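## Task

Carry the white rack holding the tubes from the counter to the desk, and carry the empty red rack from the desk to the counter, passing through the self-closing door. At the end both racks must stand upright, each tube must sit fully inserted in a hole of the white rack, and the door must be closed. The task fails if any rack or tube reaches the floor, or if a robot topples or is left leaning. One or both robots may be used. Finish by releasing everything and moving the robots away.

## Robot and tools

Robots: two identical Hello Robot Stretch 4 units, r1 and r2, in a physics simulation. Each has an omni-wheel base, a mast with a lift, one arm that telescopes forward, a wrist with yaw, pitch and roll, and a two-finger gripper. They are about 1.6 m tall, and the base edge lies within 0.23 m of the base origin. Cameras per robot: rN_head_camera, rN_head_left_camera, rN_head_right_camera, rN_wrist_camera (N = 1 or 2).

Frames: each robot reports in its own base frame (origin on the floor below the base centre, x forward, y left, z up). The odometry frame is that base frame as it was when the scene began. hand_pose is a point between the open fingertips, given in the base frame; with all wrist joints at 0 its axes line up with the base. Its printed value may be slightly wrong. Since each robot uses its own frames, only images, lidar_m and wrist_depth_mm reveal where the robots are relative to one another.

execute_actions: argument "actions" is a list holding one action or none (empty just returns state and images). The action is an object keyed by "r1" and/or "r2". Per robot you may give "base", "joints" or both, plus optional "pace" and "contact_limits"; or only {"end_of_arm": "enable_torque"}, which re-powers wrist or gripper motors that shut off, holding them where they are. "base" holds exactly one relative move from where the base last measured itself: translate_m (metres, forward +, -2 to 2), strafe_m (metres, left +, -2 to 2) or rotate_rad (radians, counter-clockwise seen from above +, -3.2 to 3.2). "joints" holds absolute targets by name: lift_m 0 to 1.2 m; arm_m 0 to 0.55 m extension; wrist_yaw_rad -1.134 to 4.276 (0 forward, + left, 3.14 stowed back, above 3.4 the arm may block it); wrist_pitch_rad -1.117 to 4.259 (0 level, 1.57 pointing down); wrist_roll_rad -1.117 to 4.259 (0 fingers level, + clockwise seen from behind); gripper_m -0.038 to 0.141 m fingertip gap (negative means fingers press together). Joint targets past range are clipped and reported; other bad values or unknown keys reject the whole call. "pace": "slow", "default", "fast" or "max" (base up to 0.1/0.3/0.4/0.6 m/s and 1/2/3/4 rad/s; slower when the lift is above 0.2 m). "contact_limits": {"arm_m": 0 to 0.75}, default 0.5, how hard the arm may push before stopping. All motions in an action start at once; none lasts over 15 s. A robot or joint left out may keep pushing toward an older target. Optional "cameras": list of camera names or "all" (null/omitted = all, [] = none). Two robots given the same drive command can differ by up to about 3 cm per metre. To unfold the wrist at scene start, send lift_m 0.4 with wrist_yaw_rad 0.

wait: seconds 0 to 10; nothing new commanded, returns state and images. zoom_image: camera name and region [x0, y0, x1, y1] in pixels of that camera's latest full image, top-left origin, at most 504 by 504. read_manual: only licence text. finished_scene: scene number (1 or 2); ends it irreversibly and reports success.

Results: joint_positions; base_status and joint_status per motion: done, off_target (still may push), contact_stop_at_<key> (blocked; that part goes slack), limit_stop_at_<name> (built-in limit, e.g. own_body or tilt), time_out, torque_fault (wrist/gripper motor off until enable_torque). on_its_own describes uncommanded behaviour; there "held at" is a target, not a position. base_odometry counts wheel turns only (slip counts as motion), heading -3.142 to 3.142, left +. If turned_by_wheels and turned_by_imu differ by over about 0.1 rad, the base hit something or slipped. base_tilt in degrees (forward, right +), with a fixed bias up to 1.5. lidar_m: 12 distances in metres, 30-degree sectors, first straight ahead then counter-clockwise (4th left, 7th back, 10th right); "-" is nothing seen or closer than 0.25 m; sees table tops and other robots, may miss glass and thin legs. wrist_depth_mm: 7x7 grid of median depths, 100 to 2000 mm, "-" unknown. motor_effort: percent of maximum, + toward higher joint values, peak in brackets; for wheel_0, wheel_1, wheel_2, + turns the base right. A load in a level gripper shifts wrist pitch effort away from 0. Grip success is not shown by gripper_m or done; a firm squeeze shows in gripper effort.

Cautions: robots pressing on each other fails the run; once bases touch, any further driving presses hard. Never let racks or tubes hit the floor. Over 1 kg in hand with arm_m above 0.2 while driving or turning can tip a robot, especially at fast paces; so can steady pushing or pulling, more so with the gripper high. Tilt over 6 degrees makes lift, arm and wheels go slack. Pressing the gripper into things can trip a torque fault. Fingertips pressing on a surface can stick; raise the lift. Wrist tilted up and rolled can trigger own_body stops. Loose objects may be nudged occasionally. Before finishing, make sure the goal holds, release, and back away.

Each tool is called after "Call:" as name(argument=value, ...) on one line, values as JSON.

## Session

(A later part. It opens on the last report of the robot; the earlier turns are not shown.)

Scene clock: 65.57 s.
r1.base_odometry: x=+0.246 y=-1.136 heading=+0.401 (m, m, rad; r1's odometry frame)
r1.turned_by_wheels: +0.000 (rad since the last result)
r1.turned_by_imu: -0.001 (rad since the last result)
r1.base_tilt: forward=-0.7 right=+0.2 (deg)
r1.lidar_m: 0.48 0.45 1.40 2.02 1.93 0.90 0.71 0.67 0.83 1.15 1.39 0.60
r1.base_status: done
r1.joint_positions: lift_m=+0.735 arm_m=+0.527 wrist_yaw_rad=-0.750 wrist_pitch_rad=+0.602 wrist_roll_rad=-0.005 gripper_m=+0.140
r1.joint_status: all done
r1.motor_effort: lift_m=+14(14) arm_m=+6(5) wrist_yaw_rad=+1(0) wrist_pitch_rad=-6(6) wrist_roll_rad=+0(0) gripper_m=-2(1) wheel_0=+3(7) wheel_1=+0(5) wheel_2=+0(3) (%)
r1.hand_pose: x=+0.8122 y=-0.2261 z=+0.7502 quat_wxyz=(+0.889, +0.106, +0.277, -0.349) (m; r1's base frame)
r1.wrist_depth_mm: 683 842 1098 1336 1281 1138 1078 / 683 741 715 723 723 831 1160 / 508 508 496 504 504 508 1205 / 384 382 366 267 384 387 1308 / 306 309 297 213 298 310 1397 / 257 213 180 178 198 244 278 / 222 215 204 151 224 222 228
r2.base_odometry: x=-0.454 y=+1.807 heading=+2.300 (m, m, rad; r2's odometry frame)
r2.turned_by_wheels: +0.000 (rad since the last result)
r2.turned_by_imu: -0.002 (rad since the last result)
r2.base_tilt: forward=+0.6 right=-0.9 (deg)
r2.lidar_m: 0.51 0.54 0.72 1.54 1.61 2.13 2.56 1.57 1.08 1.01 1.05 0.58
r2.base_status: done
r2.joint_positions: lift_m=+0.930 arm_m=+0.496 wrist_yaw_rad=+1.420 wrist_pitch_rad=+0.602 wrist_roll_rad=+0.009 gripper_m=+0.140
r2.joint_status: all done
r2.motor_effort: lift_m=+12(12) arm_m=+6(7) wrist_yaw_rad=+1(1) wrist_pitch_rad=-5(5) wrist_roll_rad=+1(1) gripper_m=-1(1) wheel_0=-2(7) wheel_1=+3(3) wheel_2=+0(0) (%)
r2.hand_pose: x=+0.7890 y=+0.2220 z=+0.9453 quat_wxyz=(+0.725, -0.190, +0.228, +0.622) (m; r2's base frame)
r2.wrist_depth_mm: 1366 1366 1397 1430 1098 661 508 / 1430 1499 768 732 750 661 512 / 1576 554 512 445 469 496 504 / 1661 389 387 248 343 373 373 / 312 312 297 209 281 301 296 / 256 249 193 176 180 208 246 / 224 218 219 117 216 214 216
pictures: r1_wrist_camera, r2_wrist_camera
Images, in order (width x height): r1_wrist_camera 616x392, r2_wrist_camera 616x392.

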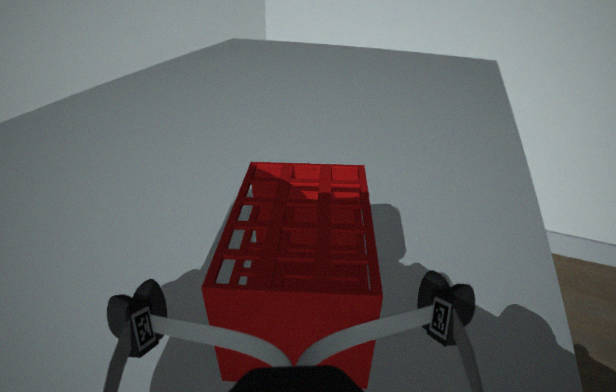

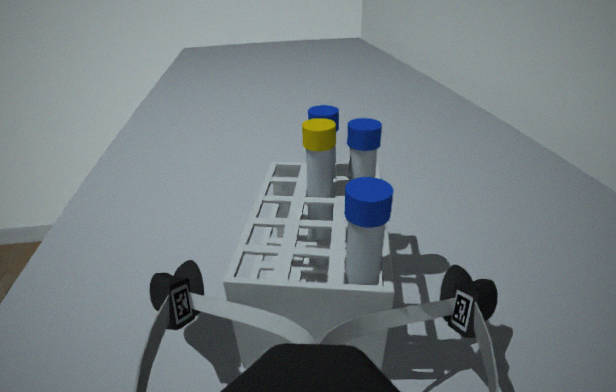

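Call:
execute_actions(actions=[{"r1":{"joints":{"gripper_m":0.0}},"r2":{"joints":{"gripper_m":0.0}}}], cameras=[])

Call:
execute_actions(actions=[{"r1":{"joints":{"lift_m":0.8},"pace":"slow"},"r2":{"joints":{"lift_m":1.0},"pace":"slow"}}], cameras=["r1_wrist_camera","r2_wrist_camera"])

Call:
execute_actions(actions=[{"r1":{"base":{"rotate_rad":0.45},"joints":{"arm_m":0,"wrist_yaw_rad":0.3},"pace":"slow"},"r2":{"base":{"translate_m":-0.3},"joints":{"arm_m":0.01,"wrist_yaw_rad":0.3},"pace":"slow"}}], cameras=["r1_head_left_camera","r2_head_right_camera"])

Scene clock: 75.87 s.
r1.base_odometry: x=+0.246 y=-1.136 heading=+0.401 (m, m, rad; r1's odometry frame)
r1.turned_by_wheels: +0.000 (rad since the last result)
r1.turned_by_imu: -0.002 (rad since the last result)
r1.base_tilt: forward=-0.7 right=+0.1 (deg)
r1.lidar_m: 0.48 0.46 1.41 2.04 1.94 0.92 0.68 0.69 0.83 1.15 1.38 0.61
r1.base_status: not commanded
r1.joint_positions: lift_m=+0.735 arm_m=+0.527 wrist_yaw_rad=-0.750 wrist_pitch_rad=+0.603 wrist_roll_rad=-0.005 gripper_m=+0.001
r1.joint_status: all done
r1.motor_effort: lift_m=+14(14) arm_m=+6(6) wrist_yaw_rad=+1(1) wrist_pitch_rad=-6(9) wrist_roll_rad=+0(0) gripper_m=-32(29) wheel_0=+3(3) wheel_1=+0(0) wheel_2=+0(0) (%)
r1.hand_pose: x=+0.8122 y=-0.2260 z=+0.7501 quat_wxyz=(+0.889, +0.107, +0.277, -0.349) (m; r1's base frame)
r1.wrist_depth_mm: 676 854 1078 1336 1229 1138 1078 / 676 732 732 723 723 798 1118 / 504 500 500 508 500 508 1229 / 382 382 347 225 382 387 1281 / 306 310 247 211 298 312 1366 / 255 258 156 154 173 259 277 / 218 166 168 167 176 163 225
r2.base_odometry: x=-0.454 y=+1.807 heading=+2.300 (m, m, rad; r2's odometry frame)
r2.turned_by_wheels: +0.000 (rad since the last result)
r2.turned_by_imu: -0.002 (rad since the last result)
r2.base_tilt: forward=+0.5 right=-0.9 (deg)
r2.lidar_m: 0.51 0.56 0.73 1.55 1.61 2.13 2.54 1.52 1.07 1.01 1.05 0.57
r2.base_status: not commanded
r2.joint_positions: lift_m=+0.930 arm_m=+0.496 wrist_yaw_rad=+1.420 wrist_pitch_rad=+0.603 wrist_roll_rad=+0.009 gripper_m=+0.001
r2.joint_status: all done
r2.motor_effort: lift_m=+13(12) arm_m=+6(6) wrist_yaw_rad=+0(1) wrist_pitch_rad=-8(9) wrist_roll_rad=+0(1) gripper_m=-24(26) wheel_0=-2(2) wheel_1=+2(3) wheel_2=+0(0) (%)
r2.hand_pose: x=+0.7890 y=+0.2218 z=+0.9450 quat_wxyz=(+0.725, -0.190, +0.228, +0.621) (m; r2's base frame)
r2.wrist_depth_mm: 1308 1336 1366 1464 1042 661 508 / 1430 1430 768 759 723 654 512 / 1576 559 508 259 436 492 492 / 1661 392 382 225 141 373 368 / 312 309 297 183 174 298 296 / 255 256 173 161 162 240 246 / 224 214 219 138 208 206 215
pictures: none
No camera images: the call's "cameras" was empty. Leave "cameras" out to get every camera's image.

Scene clock: 77.33 s.
r1.base_odometry: x=+0.246 y=-1.136 heading=+0.401 (m, m, rad; r1's odometry frame)
r1.turned_by_wheels: +0.000 (rad since the last result)
r1.turned_by_imu: +0.000 (rad since the last result)
r1.base_tilt: forward=-0.7 right=+0.2 (deg)
r1.lidar_m: 0.47 0.45 1.39 2.03 1.93 0.90 0.70 0.67 0.85 1.14 1.36 0.63
r1.base_status: not commanded
r1.joint_positions: lift_m=+0.800 arm_m=+0.527 wrist_yaw_rad=-0.750 wrist_pitch_rad=+0.603 wrist_roll_rad=-0.005 gripper_m=+0.001
r1.joint_status: all done
r1.motor_effort: lift_m=+24(22) arm_m=+6(6) wrist_yaw_rad=+0(0) wrist_pitch_rad=-8(9) wrist_roll_rad=+0(0) gripper_m=-30(31) wheel_0=+3(2) wheel_1=+0(0) wheel_2=+0(0) (%)
r1.hand_pose: x=+0.8122 y=-0.2260 z=+0.8143 quat_wxyz=(+0.889, +0.107, +0.277, -0.349) (m; r1's base frame)
r1.wrist_depth_mm: 676 842 1182 1336 1255 1160 1060 / 715 854 946 960 960 1182 1118 / 668 661 654 654 661 707 1229 / 500 500 459 225 508 512 1308 / 407 404 247 210 394 407 1366 / 338 342 156 155 174 338 1281 / 287 166 170 167 175 163 1098
r2.base_odometry: x=-0.454 y=+1.807 heading=+2.300 (m, m, rad; r2's odometry frame)
r2.turned_by_wheels: +0.000 (rad since the last result)
r2.turned_by_imu: +0.000 (rad since the last result)
r2.base_tilt: forward=+0.7 right=-0.8 (deg)
r2.lidar_m: 0.53 0.55 0.72 1.55 1.60 2.14 2.55 1.54 1.07 1.00 1.05 0.57
r2.base_status: not commanded
r2.joint_positions: lift_m=+1.000 arm_m=+0.496 wrist_yaw_rad=+1.420 wrist_pitch_rad=+0.603 wrist_roll_rad=+0.009 gripper_m=+0.001
r2.joint_status: all done
r2.motor_effort: lift_m=+23(24) arm_m=+6(6) wrist_yaw_rad=+1(2) wrist_pitch_rad=-7(9) wrist_roll_rad=+0(1) gripper_m=-25(24) wheel_0=-2(2) wheel_1=+3(3) wheel_2=+0(0) (%)
r2.hand_pose: x=+0.7890 y=+0.2218 z=+1.0141 quat_wxyz=(+0.725, -0.190, +0.228, +0.621) (m; r2's base frame)
r2.wrist_depth_mm: 1336 1366 1430 1499 1138 661 508 / 1430 1464 1042 991 976 699 512 / 1537 1576 683 260 585 640 530 / 1661 549 512 228 139 500 504 / 1863 413 397 183 208 399 397 / 1430 343 173 161 163 320 329 / 300 287 291 138 279 277 281
pictures: r1_wrist_camera, r2_wrist_camera
Images, in order (width x height): r1_wrist_camera 616x392, r2_wrist_camera 616x392.

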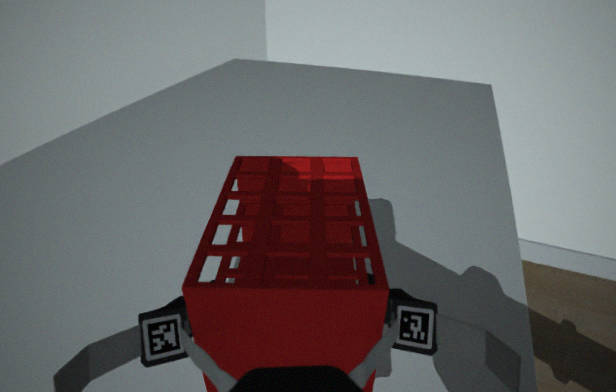

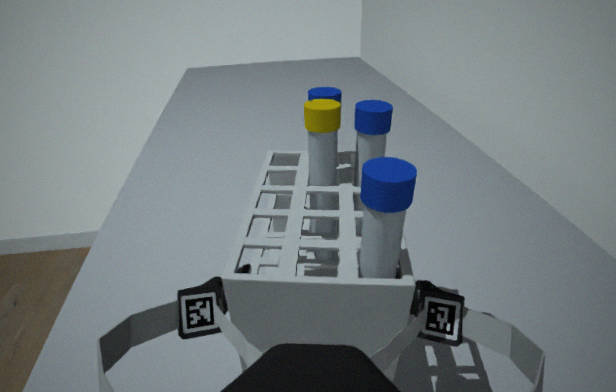

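Scene clock: 83.90 s.
r1.base_odometry: x=+0.246 y=-1.136 heading=+0.851 (m, m, rad; r1's odometry frame)
r1.turned_by_wheels: +0.450 (rad since the last result)
r1.turned_by_imu: +0.455 (rad since the last result)
r1.base_tilt: forward=-0.7 right=+0.2 (deg)
r1.lidar_m: 0.46 1.37 1.94 2.01 0.95 0.72 0.69 0.81 1.14 1.71 0.65 0.49
r1.base_status: done
r1.joint_positions: lift_m=+0.800 arm_m=+0.001 wrist_yaw_rad=+0.300 wrist_pitch_rad=+0.603 wrist_roll_rad=-0.005 gripper_m=+0.001
r1.joint_status: all done
r1.motor_effort: lift_m=+24(24) arm_m=-6(5) wrist_yaw_rad=+0(9) wrist_pitch_rad=-9(9) wrist_roll_rad=+0(1) gripper_m=-32(31) wheel_0=-2(8) wheel_1=+0(7) wheel_2=-1(5) (%)
r1.hand_pose: x=+0.4248 y=-0.0133 z=+0.8143 quat_wxyz=(+0.944, -0.047, +0.293, +0.143) (m; r1's base frame)
r1.wrist_depth_mm: 1255 1182 1078 1008 931 878 820 / 1397 1255 1182 1060 991 917 866 / 1537 1430 1255 1138 668 676 668 / 1756 1537 1336 224 508 512 504 / 1464 1537 247 211 397 410 407 / 1255 1255 156 155 174 343 342 / 1078 165 170 167 176 163 294
r2.base_odometry: x=-0.255 y=+1.583 heading=+2.300 (m, m, rad; r2's odometry frame)
r2.turned_by_wheels: +0.000 (rad since the last result)
r2.turned_by_imu: -0.001 (rad since the last result)
r2.base_tilt: forward=+0.6 right=-0.9 (deg)
r2.lidar_m: 0.43 0.85 1.10 1.55 1.60 2.10 2.25 1.54 1.10 1.02 1.07 0.88
r2.base_status: done
r2.joint_positions: lift_m=+1.000 arm_m=+0.011 wrist_yaw_rad=+0.300 wrist_pitch_rad=+0.603 wrist_roll_rad=+0.009 gripper_m=+0.001
r2.joint_status: all done
r2.motor_effort: lift_m=+23(23) arm_m=-6(7) wrist_yaw_rad=+0(6) wrist_pitch_rad=-8(9) wrist_roll_rad=+1(1) gripper_m=-26(25) wheel_0=-2(4) wheel_1=-3(4) wheel_2=+2(7) (%)
r2.hand_pose: x=+0.4348 y=-0.0133 z=+1.0141 quat_wxyz=(+0.944, -0.040, +0.294, +0.141) (m; r2's base frame)
r2.wrist_depth_mm: 1499 1397 1281 1205 1118 1025 976 / 1098 1060 1008 991 960 976 976 / 866 809 741 260 615 661 668 / 1008 917 820 228 138 627 574 / 1205 1060 904 182 174 683 647 / 1430 1182 173 161 162 723 707 / 1308 1255 1308 138 878 854 788
pictures: r1_head_left_camera, r2_head_right_camera
Images, in order (width x height): r1_head_left_camera 420x672, r2_head_right_camera 420x672.

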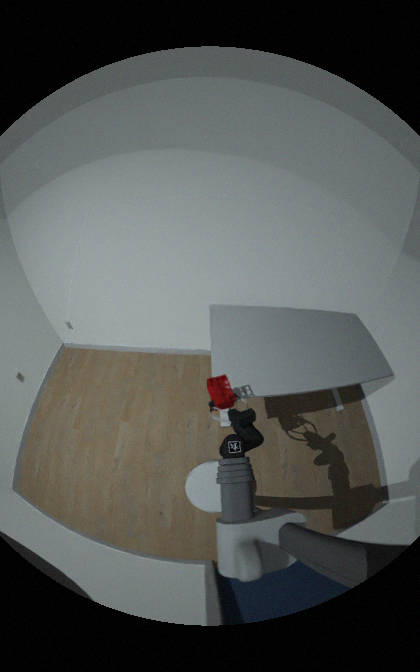

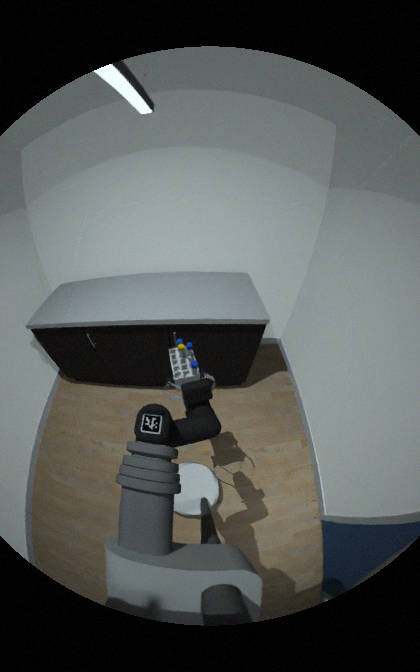

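Call:
execute_actions(actions=[{"r1":{"base":{"strafe_m":-0.48}},"r2":{"base":{"strafe_m":0.4}}}], cameras=[])

Call:
execute_actions(actions=[{"r1":{"base":{"translate_m":-0.42}},"r2":{"base":{"translate_m":-1.6}}}], cameras=["r1_head_left_camera","r2_head_right_camera"])

Scene clock: 91.67 s.
r1.base_odometry: x=+0.607 y=-1.452 heading=+0.851 (m, m, rad; r1's odometry frame)
r1.turned_by_wheels: +0.000 (rad since the last result)
r1.turned_by_imu: -0.001 (rad since the last result)
r1.base_tilt: forward=-0.7 right=+0.1 (deg)
r1.lidar_m: 0.45 0.48 0.68 2.44 0.98 0.82 0.80 0.82 1.08 1.23 0.65 0.47
r1.base_status: done
r1.joint_positions: lift_m=+0.800 arm_m=+0.001 wrist_yaw_rad=+0.300 wrist_pitch_rad=+0.603 wrist_roll_rad=-0.005 gripper_m=+0.001
r1.joint_status: not commanded
r1.motor_effort: lift_m=+23(24) arm_m=-6(6) wrist_yaw_rad=+0(0) wrist_pitch_rad=-10(9) wrist_roll_rad=+0(1) gripper_m=-30(30) wheel_0=+1(9) wheel_1=+2(8) wheel_2=+1(3) (%)
r1.hand_pose: x=+0.4248 y=-0.0133 z=+0.8143 quat_wxyz=(+0.944, -0.047, +0.293, +0.143) (m; r1's base frame)
r1.wrist_depth_mm: 1255 1160 1042 991 917 854 798 / 1397 1229 976 946 960 878 854 / 1499 661 661 654 661 668 668 / 504 508 462 226 508 504 504 / 407 407 247 211 397 413 407 / 1205 357 156 155 174 342 338 / 1060 166 170 167 176 163 294
r2.base_odometry: x=-0.553 y=+1.316 heading=+2.300 (m, m, rad; r2's odometry frame)
r2.turned_by_wheels: +0.000 (rad since the last result)
r2.turned_by_imu: -0.002 (rad since the last result)
r2.base_tilt: forward=+0.4 right=-0.9 (deg)
r2.lidar_m: 0.44 0.82 1.05 1.14 1.16 1.56 2.26 2.16 1.51 1.43 1.48 0.87
r2.base_status: done
r2.joint_positions: lift_m=+1.000 arm_m=+0.011 wrist_yaw_rad=+0.300 wrist_pitch_rad=+0.603 wrist_roll_rad=+0.009 gripper_m=+0.001
r2.joint_status: not commanded
r2.motor_effort: lift_m=+22(23) arm_m=-6(6) wrist_yaw_rad=+0(1) wrist_pitch_rad=-8(8) wrist_roll_rad=+1(1) gripper_m=-25(25) wheel_0=+0(10) wheel_1=+1(11) wheel_2=+0(1) (%)
r2.hand_pose: x=+0.4348 y=-0.0133 z=+1.0142 quat_wxyz=(+0.944, -0.040, +0.294, +0.141) (m; r2's base frame)
r2.wrist_depth_mm: 1229 1366 1281 1182 1060 1025 946 / 1229 1078 1008 991 976 976 976 / 831 778 715 260 591 668 654 / 946 866 768 227 142 591 549 / 1281 1008 866 182 174 654 609 / 1366 1118 173 161 162 683 676 / 1281 1281 1255 138 831 820 732
pictures: none
No camera images: the call's "cameras" was empty. Leave "cameras" out to get every camera's image.

Scene clock: 98.50 s.
r1.base_odometry: x=+0.330 y=-1.768 heading=+0.851 (m, m, rad; r1's odometry frame)
r1.turned_by_wheels: +0.000 (rad since the last result)
r1.turned_by_imu: -0.001 (rad since the last result)
r1.base_tilt: forward=-0.7 right=+0.2 (deg)
r1.lidar_m: 0.45 0.91 2.53 1.05 0.53 0.40 0.38 0.39 0.52 1.23 1.24 0.90
r1.base_status: done
r1.joint_positions: lift_m=+0.800 arm_m=+0.001 wrist_yaw_rad=+0.300 wrist_pitch_rad=+0.603 wrist_roll_rad=-0.005 gripper_m=+0.001
r1.joint_status: not commanded
r1.motor_effort: lift_m=+23(23) arm_m=-5(5) wrist_yaw_rad=+0(0) wrist_pitch_rad=-9(8) wrist_roll_rad=+0(0) gripper_m=-31(31) wheel_0=+0(5) wheel_1=+1(6) wheel_2=+0(13) (%)
r1.hand_pose: x=+0.4247 y=-0.0133 z=+0.8143 quat_wxyz=(+0.944, -0.047, +0.293, +0.143) (m; r1's base frame)
r1.wrist_depth_mm: 1756 1661 1537 1366 1308 1255 1138 / 1863 1708 960 976 960 991 1008 / - 1983 1138 699 707 668 668 / 1921 1808 1808 224 1661 1499 1397 / 1499 1499 247 211 1464 1537 1499 / 1255 1255 156 154 174 1255 1255 / 1060 166 170 167 176 163 1098
r2.base_odometry: x=+0.513 y=+0.123 heading=+2.299 (m, m, rad; r2's odometry frame)
r2.turned_by_wheels: +0.000 (rad since the last result)
r2.turned_by_imu: +0.001 (rad since the last result)
r2.base_tilt: forward=+0.6 right=-0.8 (deg)
r2.lidar_m: 0.45 1.62 1.14 1.07 1.02 0.68 0.64 0.67 0.93 1.45 1.54 2.04
r2.base_status: done
r2.joint_positions: lift_m=+1.000 arm_m=+0.011 wrist_yaw_rad=+0.300 wrist_pitch_rad=+0.603 wrist_roll_rad=+0.009 gripper_m=+0.001
r2.joint_status: not commanded
r2.motor_effort: lift_m=+22(22) arm_m=-6(6) wrist_yaw_rad=+1(0) wrist_pitch_rad=-10(8) wrist_roll_rad=+0(1) gripper_m=-24(24) wheel_0=-2(5) wheel_1=-2(4) wheel_2=+0(11) (%)
r2.hand_pose: x=+0.4348 y=-0.0133 z=+1.0142 quat_wxyz=(+0.944, -0.040, +0.294, +0.141) (m; r2's base frame)
r2.wrist_depth_mm: 1118 1430 - - 1983 1921 1808 / 1160 1464 - - - 1983 1863 / 1205 1537 - 259 - - 1983 / 1255 1576 - 228 142 - - / 1255 1618 1756 183 175 1756 1756 / 1308 1430 173 161 163 1397 1464 / 1255 1229 1281 138 1229 1205 1281
pictures: r1_head_left_camera, r2_head_right_camera
Images, in order (width x height): r1_head_left_camera 420x672, r2_head_right_camera 420x672.

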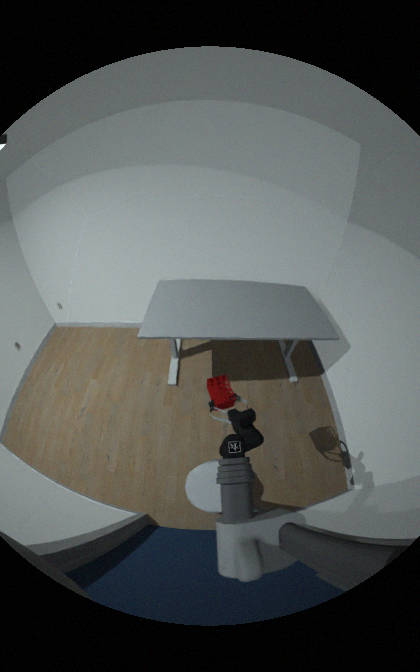

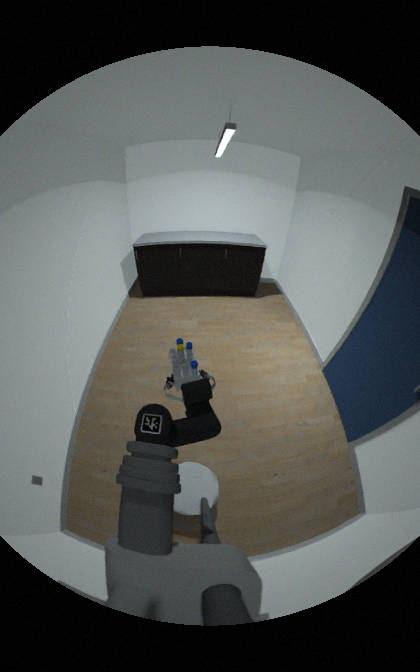

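Call:
execute_actions(actions=[{"r1":{"base":{"translate_m":-0.7},"joints":{"wrist_yaw_rad":0},"pace":"slow"},"r2":{"base":{"strafe_m":0.4}}}], cameras=[])

Call:
execute_actions(actions=[{"r1":{"base":{"translate_m":-0.52},"pace":"slow"},"r2":{"base":{"translate_m":-0.25}}}], cameras=["r1_head_left_camera","r2_head_right_camera"])

Scene clock: 112.10 s.
r1.base_odometry: x=-0.131 y=-2.294 heading=+0.851 (m, m, rad; r1's odometry frame)
r1.turned_by_wheels: +0.000 (rad since the last result)
r1.turned_by_imu: -0.004 (rad since the last result)
r1.base_tilt: forward=-0.8 right=+0.2 (deg)
r1.lidar_m: 0.45 1.63 0.34 0.25 - 0.25 0.27 1.53 1.21 0.88 0.44 1.62
r1.base_status: done
r1.joint_positions: lift_m=+0.800 arm_m=+0.001 wrist_yaw_rad=+0.000 wrist_pitch_rad=+0.603 wrist_roll_rad=-0.005 gripper_m=+0.001
r1.joint_status: all done
r1.motor_effort: lift_m=+22(23) arm_m=-5(5) wrist_yaw_rad=+0(5) wrist_pitch_rad=-8(10) wrist_roll_rad=+0(0) gripper_m=-30(30) wheel_0=-4(8) wheel_1=-1(9) wheel_2=+5(12) (%)
r1.hand_pose: x=+0.4094 y=-0.0874 z=+0.8144 quat_wxyz=(+0.955, -0.002, +0.297, +0.001) (m; r1's base frame)
r1.wrist_depth_mm: - 1921 1708 1661 1661 1808 1708 / - - - - - - 1661 / - - - - - - 1661 / 1863 1863 1661 225 1863 1863 1708 / 1499 1464 248 211 1464 1499 1499 / 1255 1255 155 154 173 1255 1255 / 1078 166 170 167 175 163 1078
r2.base_odometry: x=+0.214 y=-0.143 heading=+2.300 (m, m, rad; r2's odometry frame)
r2.turned_by_wheels: +0.000 (rad since the last result)
r2.turned_by_imu: -0.003 (rad since the last result)
r2.base_tilt: forward=+0.5 right=-1.0 (deg)
r2.lidar_m: 0.44 1.03 0.72 0.67 0.69 0.74 0.66 0.68 0.93 1.56 1.26 2.51
r2.base_status: done
r2.joint_positions: lift_m=+1.000 arm_m=+0.011 wrist_yaw_rad=+0.300 wrist_pitch_rad=+0.603 wrist_roll_rad=+0.009 gripper_m=+0.001
r2.joint_status: not commanded
r2.motor_effort: lift_m=+22(23) arm_m=-6(6) wrist_yaw_rad=+1(1) wrist_pitch_rad=-10(9) wrist_roll_rad=+1(1) gripper_m=-25(25) wheel_0=+1(8) wheel_1=+1(12) wheel_2=+0(0) (%)
r2.hand_pose: x=+0.4348 y=-0.0133 z=+1.0142 quat_wxyz=(+0.944, -0.040, +0.294, +0.141) (m; r2's base frame)
r2.wrist_depth_mm: 741 931 1336 - - 1921 1863 / 759 976 1464 - - 1983 1808 / 778 1008 1499 259 - - 1983 / 798 1060 1464 226 139 - - / 820 1098 1397 183 175 1808 1756 / 854 1025 173 161 162 1397 1430 / 854 1098 1281 138 1205 1229 1229
pictures: none
No camera images: the call's "cameras" was empty. Leave "cameras" out to get every camera's image.

Scene clock: 118.57 s.
r1.base_odometry: x=-0.474 y=-2.685 heading=+0.851 (m, m, rad; r1's odometry frame)
r1.turned_by_wheels: +0.000 (rad since the last result)
r1.turned_by_imu: -0.001 (rad since the last result)
r1.base_tilt: forward=-0.7 right=+0.2 (deg)
r1.lidar_m: 0.46 0.44 0.25 - - 1.88 1.09 1.12 1.20 1.17 1.06 0.85
r1.base_status: done
r1.joint_positions: lift_m=+0.800 arm_m=+0.001 wrist_yaw_rad=+0.000 wrist_pitch_rad=+0.603 wrist_roll_rad=-0.005 gripper_m=+0.001
r1.joint_status: not commanded
r1.motor_effort: lift_m=+21(22) arm_m=-5(5) wrist_yaw_rad=+1(1) wrist_pitch_rad=-8(9) wrist_roll_rad=+0(0) gripper_m=-29(31) wheel_0=-4(8) wheel_1=+0(6) wheel_2=+3(11) (%)
r1.hand_pose: x=+0.4094 y=-0.0874 z=+0.8144 quat_wxyz=(+0.955, -0.002, +0.297, +0.001) (m; r1's base frame)
r1.wrist_depth_mm: - - - - - - 473 / - - - - - 621 508 / - - - - - 603 559 / 1921 1921 1708 224 1921 640 615 / 1464 1499 247 211 1499 691 676 / 878 1229 156 155 174 741 768 / 723 166 170 168 175 163 842
r2.base_odometry: x=+0.381 y=-0.330 heading=+2.299 (m, m, rad; r2's odometry frame)
r2.turned_by_wheels: +0.000 (rad since the last result)
r2.turned_by_imu: -0.001 (rad since the last result)
r2.base_tilt: forward=+0.6 right=-0.9 (deg)
r2.lidar_m: 0.45 1.01 0.71 0.66 0.67 0.43 0.40 0.46 0.58 1.54 1.13 1.50
r2.base_status: done
r2.joint_positions: lift_m=+1.000 arm_m=+0.011 wrist_yaw_rad=+0.300 wrist_pitch_rad=+0.603 wrist_roll_rad=+0.009 gripper_m=+0.001
r2.joint_status: not commanded
r2.motor_effort: lift_m=+22(22) arm_m=-6(6) wrist_yaw_rad=+1(1) wrist_pitch_rad=-9(8) wrist_roll_rad=+1(0) gripper_m=-24(25) wheel_0=-1(6) wheel_1=-2(9) wheel_2=-2(8) (%)
r2.hand_pose: x=+0.4348 y=-0.0133 z=+1.0142 quat_wxyz=(+0.944, -0.040, +0.294, +0.141) (m; r2's base frame)
r2.wrist_depth_mm: 741 946 1366 - - - - / 750 976 1397 - - - - / 778 1008 1499 260 - - - / 798 1042 1537 226 138 - - / 820 1078 1430 183 174 1808 1708 / 842 991 173 161 162 1430 1430 / 842 1098 1281 138 1255 1205 1281
pictures: r1_head_left_camera, r2_head_right_camera
Images, in order (width x height): r1_head_left_camera 420x672, r2_head_right_camera 420x672.

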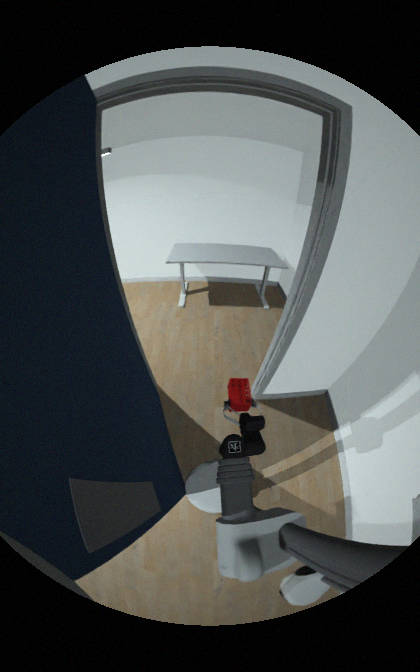

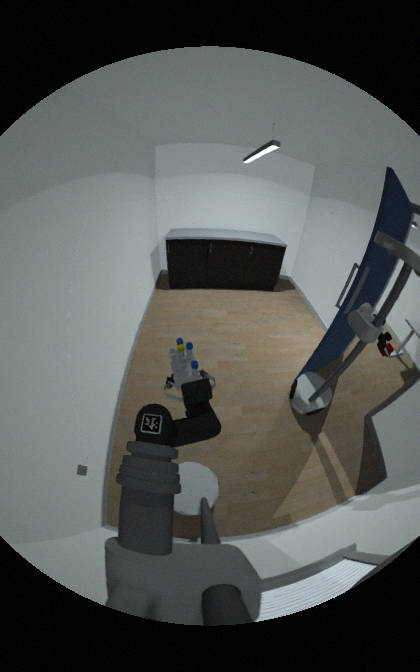

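Call:
execute_actions(actions=[{"r1":{"base":{"rotate_rad":-2.9},"pace":"slow"}}], cameras=["r1_head_right_camera"])

Call:
execute_actions(actions=[{"r1":{"base":{"strafe_m":-0.5},"pace":"slow"},"r2":{"base":{"rotate_rad":-1.2},"pace":"slow"}}], cameras=["r1_head_right_camera","r2_head_right_camera","r2_head_camera"])

Scene clock: 127.07 s.
r1.base_odometry: x=-0.474 y=-2.685 heading=-2.049 (m, m, rad; r1's odometry frame)
r1.turned_by_wheels: -2.900 (rad since the last result)
r1.turned_by_imu: -2.939 (rad since the last result)
r1.base_tilt: forward=-0.7 right=+0.2 (deg)
r1.lidar_m: 0.45 1.14 1.16 1.17 0.87 0.84 2.11 0.31 0.25 1.94 2.10 1.82
r1.base_status: done
r1.joint_positions: lift_m=+0.800 arm_m=+0.001 wrist_yaw_rad=+0.000 wrist_pitch_rad=+0.603 wrist_roll_rad=-0.005 gripper_m=+0.001
r1.joint_status: not commanded
r1.motor_effort: lift_m=+21(22) arm_m=-4(5) wrist_yaw_rad=+1(4) wrist_pitch_rad=-9(11) wrist_roll_rad=+0(0) gripper_m=-30(31) wheel_0=+4(7) wheel_1=+0(10) wheel_2=+1(11) (%)
r1.hand_pose: x=+0.4092 y=-0.0875 z=+0.8144 quat_wxyz=(+0.955, -0.002, +0.297, +0.001) (m; r1's base frame)
r1.wrist_depth_mm: 1138 1618 1618 1499 1430 1336 1281 / 1229 1708 1756 1618 1499 1464 1336 / 1281 1756 1921 1756 1576 1537 1464 / 1308 1537 1366 224 1756 1661 1576 / 1397 1205 246 211 1430 1537 1499 / 1205 1229 155 154 174 1281 1255 / 1060 166 170 167 175 163 1078
r2.base_odometry: x=+0.381 y=-0.330 heading=+2.299 (m, m, rad; r2's odometry frame)
r2.turned_by_wheels: +0.000 (rad since the last result)
r2.turned_by_imu: -0.001 (rad since the last result)
r2.base_tilt: forward=+0.5 right=-0.9 (deg)
r2.lidar_m: 0.45 1.00 0.71 0.64 0.68 0.44 0.41 0.46 0.58 1.54 0.93 0.91
r2.base_status: not commanded
r2.joint_positions: lift_m=+1.000 arm_m=+0.011 wrist_yaw_rad=+0.300 wrist_pitch_rad=+0.603 wrist_roll_rad=+0.009 gripper_m=+0.001
r2.joint_status: not commanded
r2.motor_effort: lift_m=+22(22) arm_m=-6(6) wrist_yaw_rad=+1(2) wrist_pitch_rad=-9(9) wrist_roll_rad=+1(1) gripper_m=-25(24) wheel_0=+0(0) wheel_1=-2(2) wheel_2=-2(2) (%)
r2.hand_pose: x=+0.4348 y=-0.0133 z=+1.0142 quat_wxyz=(+0.944, -0.040, +0.294, +0.141) (m; r2's base frame)
r2.wrist_depth_mm: 732 917 1308 - - - 1983 / 732 976 1397 - - - - / 768 1008 1499 260 - - - / 798 1025 1430 227 138 - - / 820 1060 1430 183 175 1808 1756 / 842 1008 173 161 162 1430 1464 / 854 1098 1255 138 1229 1229 1255
pictures: r1_head_right_camera
Images, in order (width x height): r1_head_right_camera 420x672.

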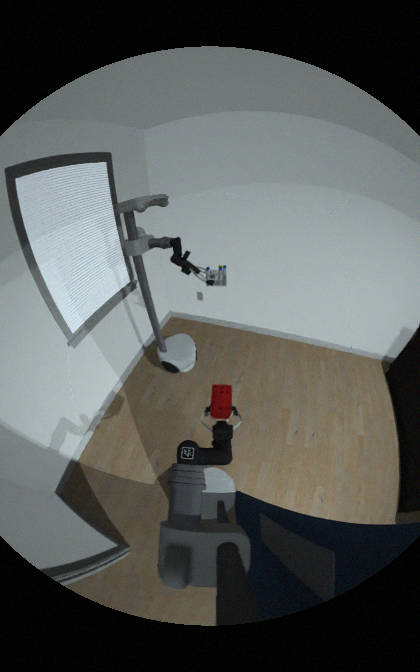

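Scene clock: 133.20 s.
r1.base_odometry: x=-0.917 y=-2.456 heading=-2.047 (m, m, rad; r1's odometry frame)
r1.turned_by_wheels: +0.002 (rad since the last result)
r1.turned_by_imu: -0.434 (rad since the last result)
r1.base_tilt: forward=-0.8 right=+0.2 (deg)
r1.lidar_m: 0.44 1.66 0.97 1.49 1.53 1.17 2.60 0.32 0.25 1.58 1.61 1.82
r1.base_status: done
r1.joint_positions: lift_m=+0.800 arm_m=+0.001 wrist_yaw_rad=+0.000 wrist_pitch_rad=+0.603 wrist_roll_rad=-0.005 gripper_m=+0.001
r1.joint_status: not commanded
r1.motor_effort: lift_m=+20(21) arm_m=-4(4) wrist_yaw_rad=+0(7) wrist_pitch_rad=-9(10) wrist_roll_rad=+0(1) gripper_m=-31(30) wheel_0=+27(27) wheel_1=-25(28) wheel_2=+18(16) (%)
r1.hand_pose: x=+0.4092 y=-0.0874 z=+0.8144 quat_wxyz=(+0.955, -0.002, +0.297, +0.001) (m; r1's base frame)
r1.wrist_depth_mm: 1205 1255 1308 1336 1397 1397 1537 / 1308 1308 1397 1430 1499 1576 1618 / 1397 1430 1499 1499 1618 1708 1808 / 1499 1618 1576 224 1708 1808 1808 / 1537 1537 247 211 1464 1537 1499 / 1255 1255 156 154 173 1255 1255 / 1078 166 170 167 176 163 1118
r2.base_odometry: x=+0.381 y=-0.330 heading=+1.100 (m, m, rad; r2's odometry frame)
r2.turned_by_wheels: -1.200 (rad since the last result)
r2.turned_by_imu: -1.188 (rad since the last result)
r2.base_tilt: forward=+0.6 right=-0.9 (deg)
r2.lidar_m: 0.43 1.20 1.24 1.23 0.76 0.66 0.67 0.52 0.40 0.41 0.49 1.07
r2.base_status: done
r2.joint_positions: lift_m=+1.000 arm_m=+0.011 wrist_yaw_rad=+0.300 wrist_pitch_rad=+0.603 wrist_roll_rad=+0.009 gripper_m=+0.001
r2.joint_status: not commanded
r2.motor_effort: lift_m=+22(22) arm_m=-6(6) wrist_yaw_rad=+0(1) wrist_pitch_rad=-8(9) wrist_roll_rad=+0(1) gripper_m=-25(25) wheel_0=+2(4) wheel_1=+1(7) wheel_2=+1(8) (%)
r2.hand_pose: x=+0.4348 y=-0.0133 z=+1.0142 quat_wxyz=(+0.944, -0.040, +0.294, +0.141) (m; r2's base frame)
r2.wrist_depth_mm: - - 1229 1708 - - 1308 / - - 1464 1808 - - 1336 / - - 1618 260 - - 1430 / - - 1756 225 138 1756 1499 / 1863 1863 1537 183 175 1756 1618 / 1499 1464 173 161 163 1397 1430 / 1336 1281 1281 139 1229 1205 1281
pictures: r1_head_right_camera, r2_head_camera, r2_head_right_camera
Images, in order (width x height): r1_head_right_camera 420x672, r2_head_camera 420x560, r2_head_right_camera 420x672.

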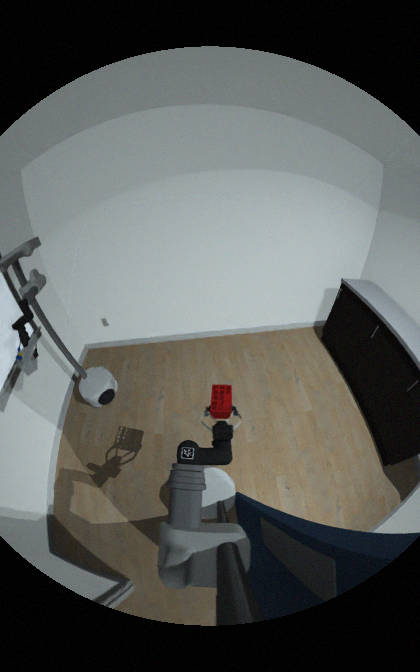

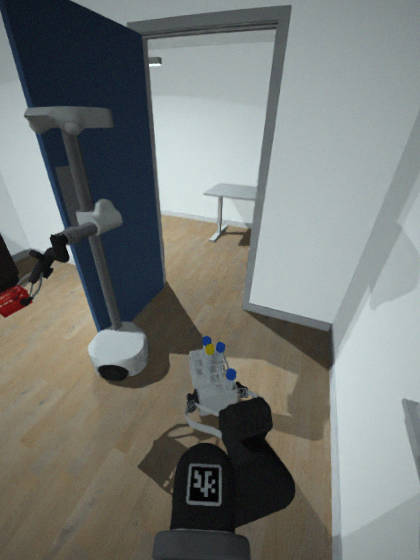

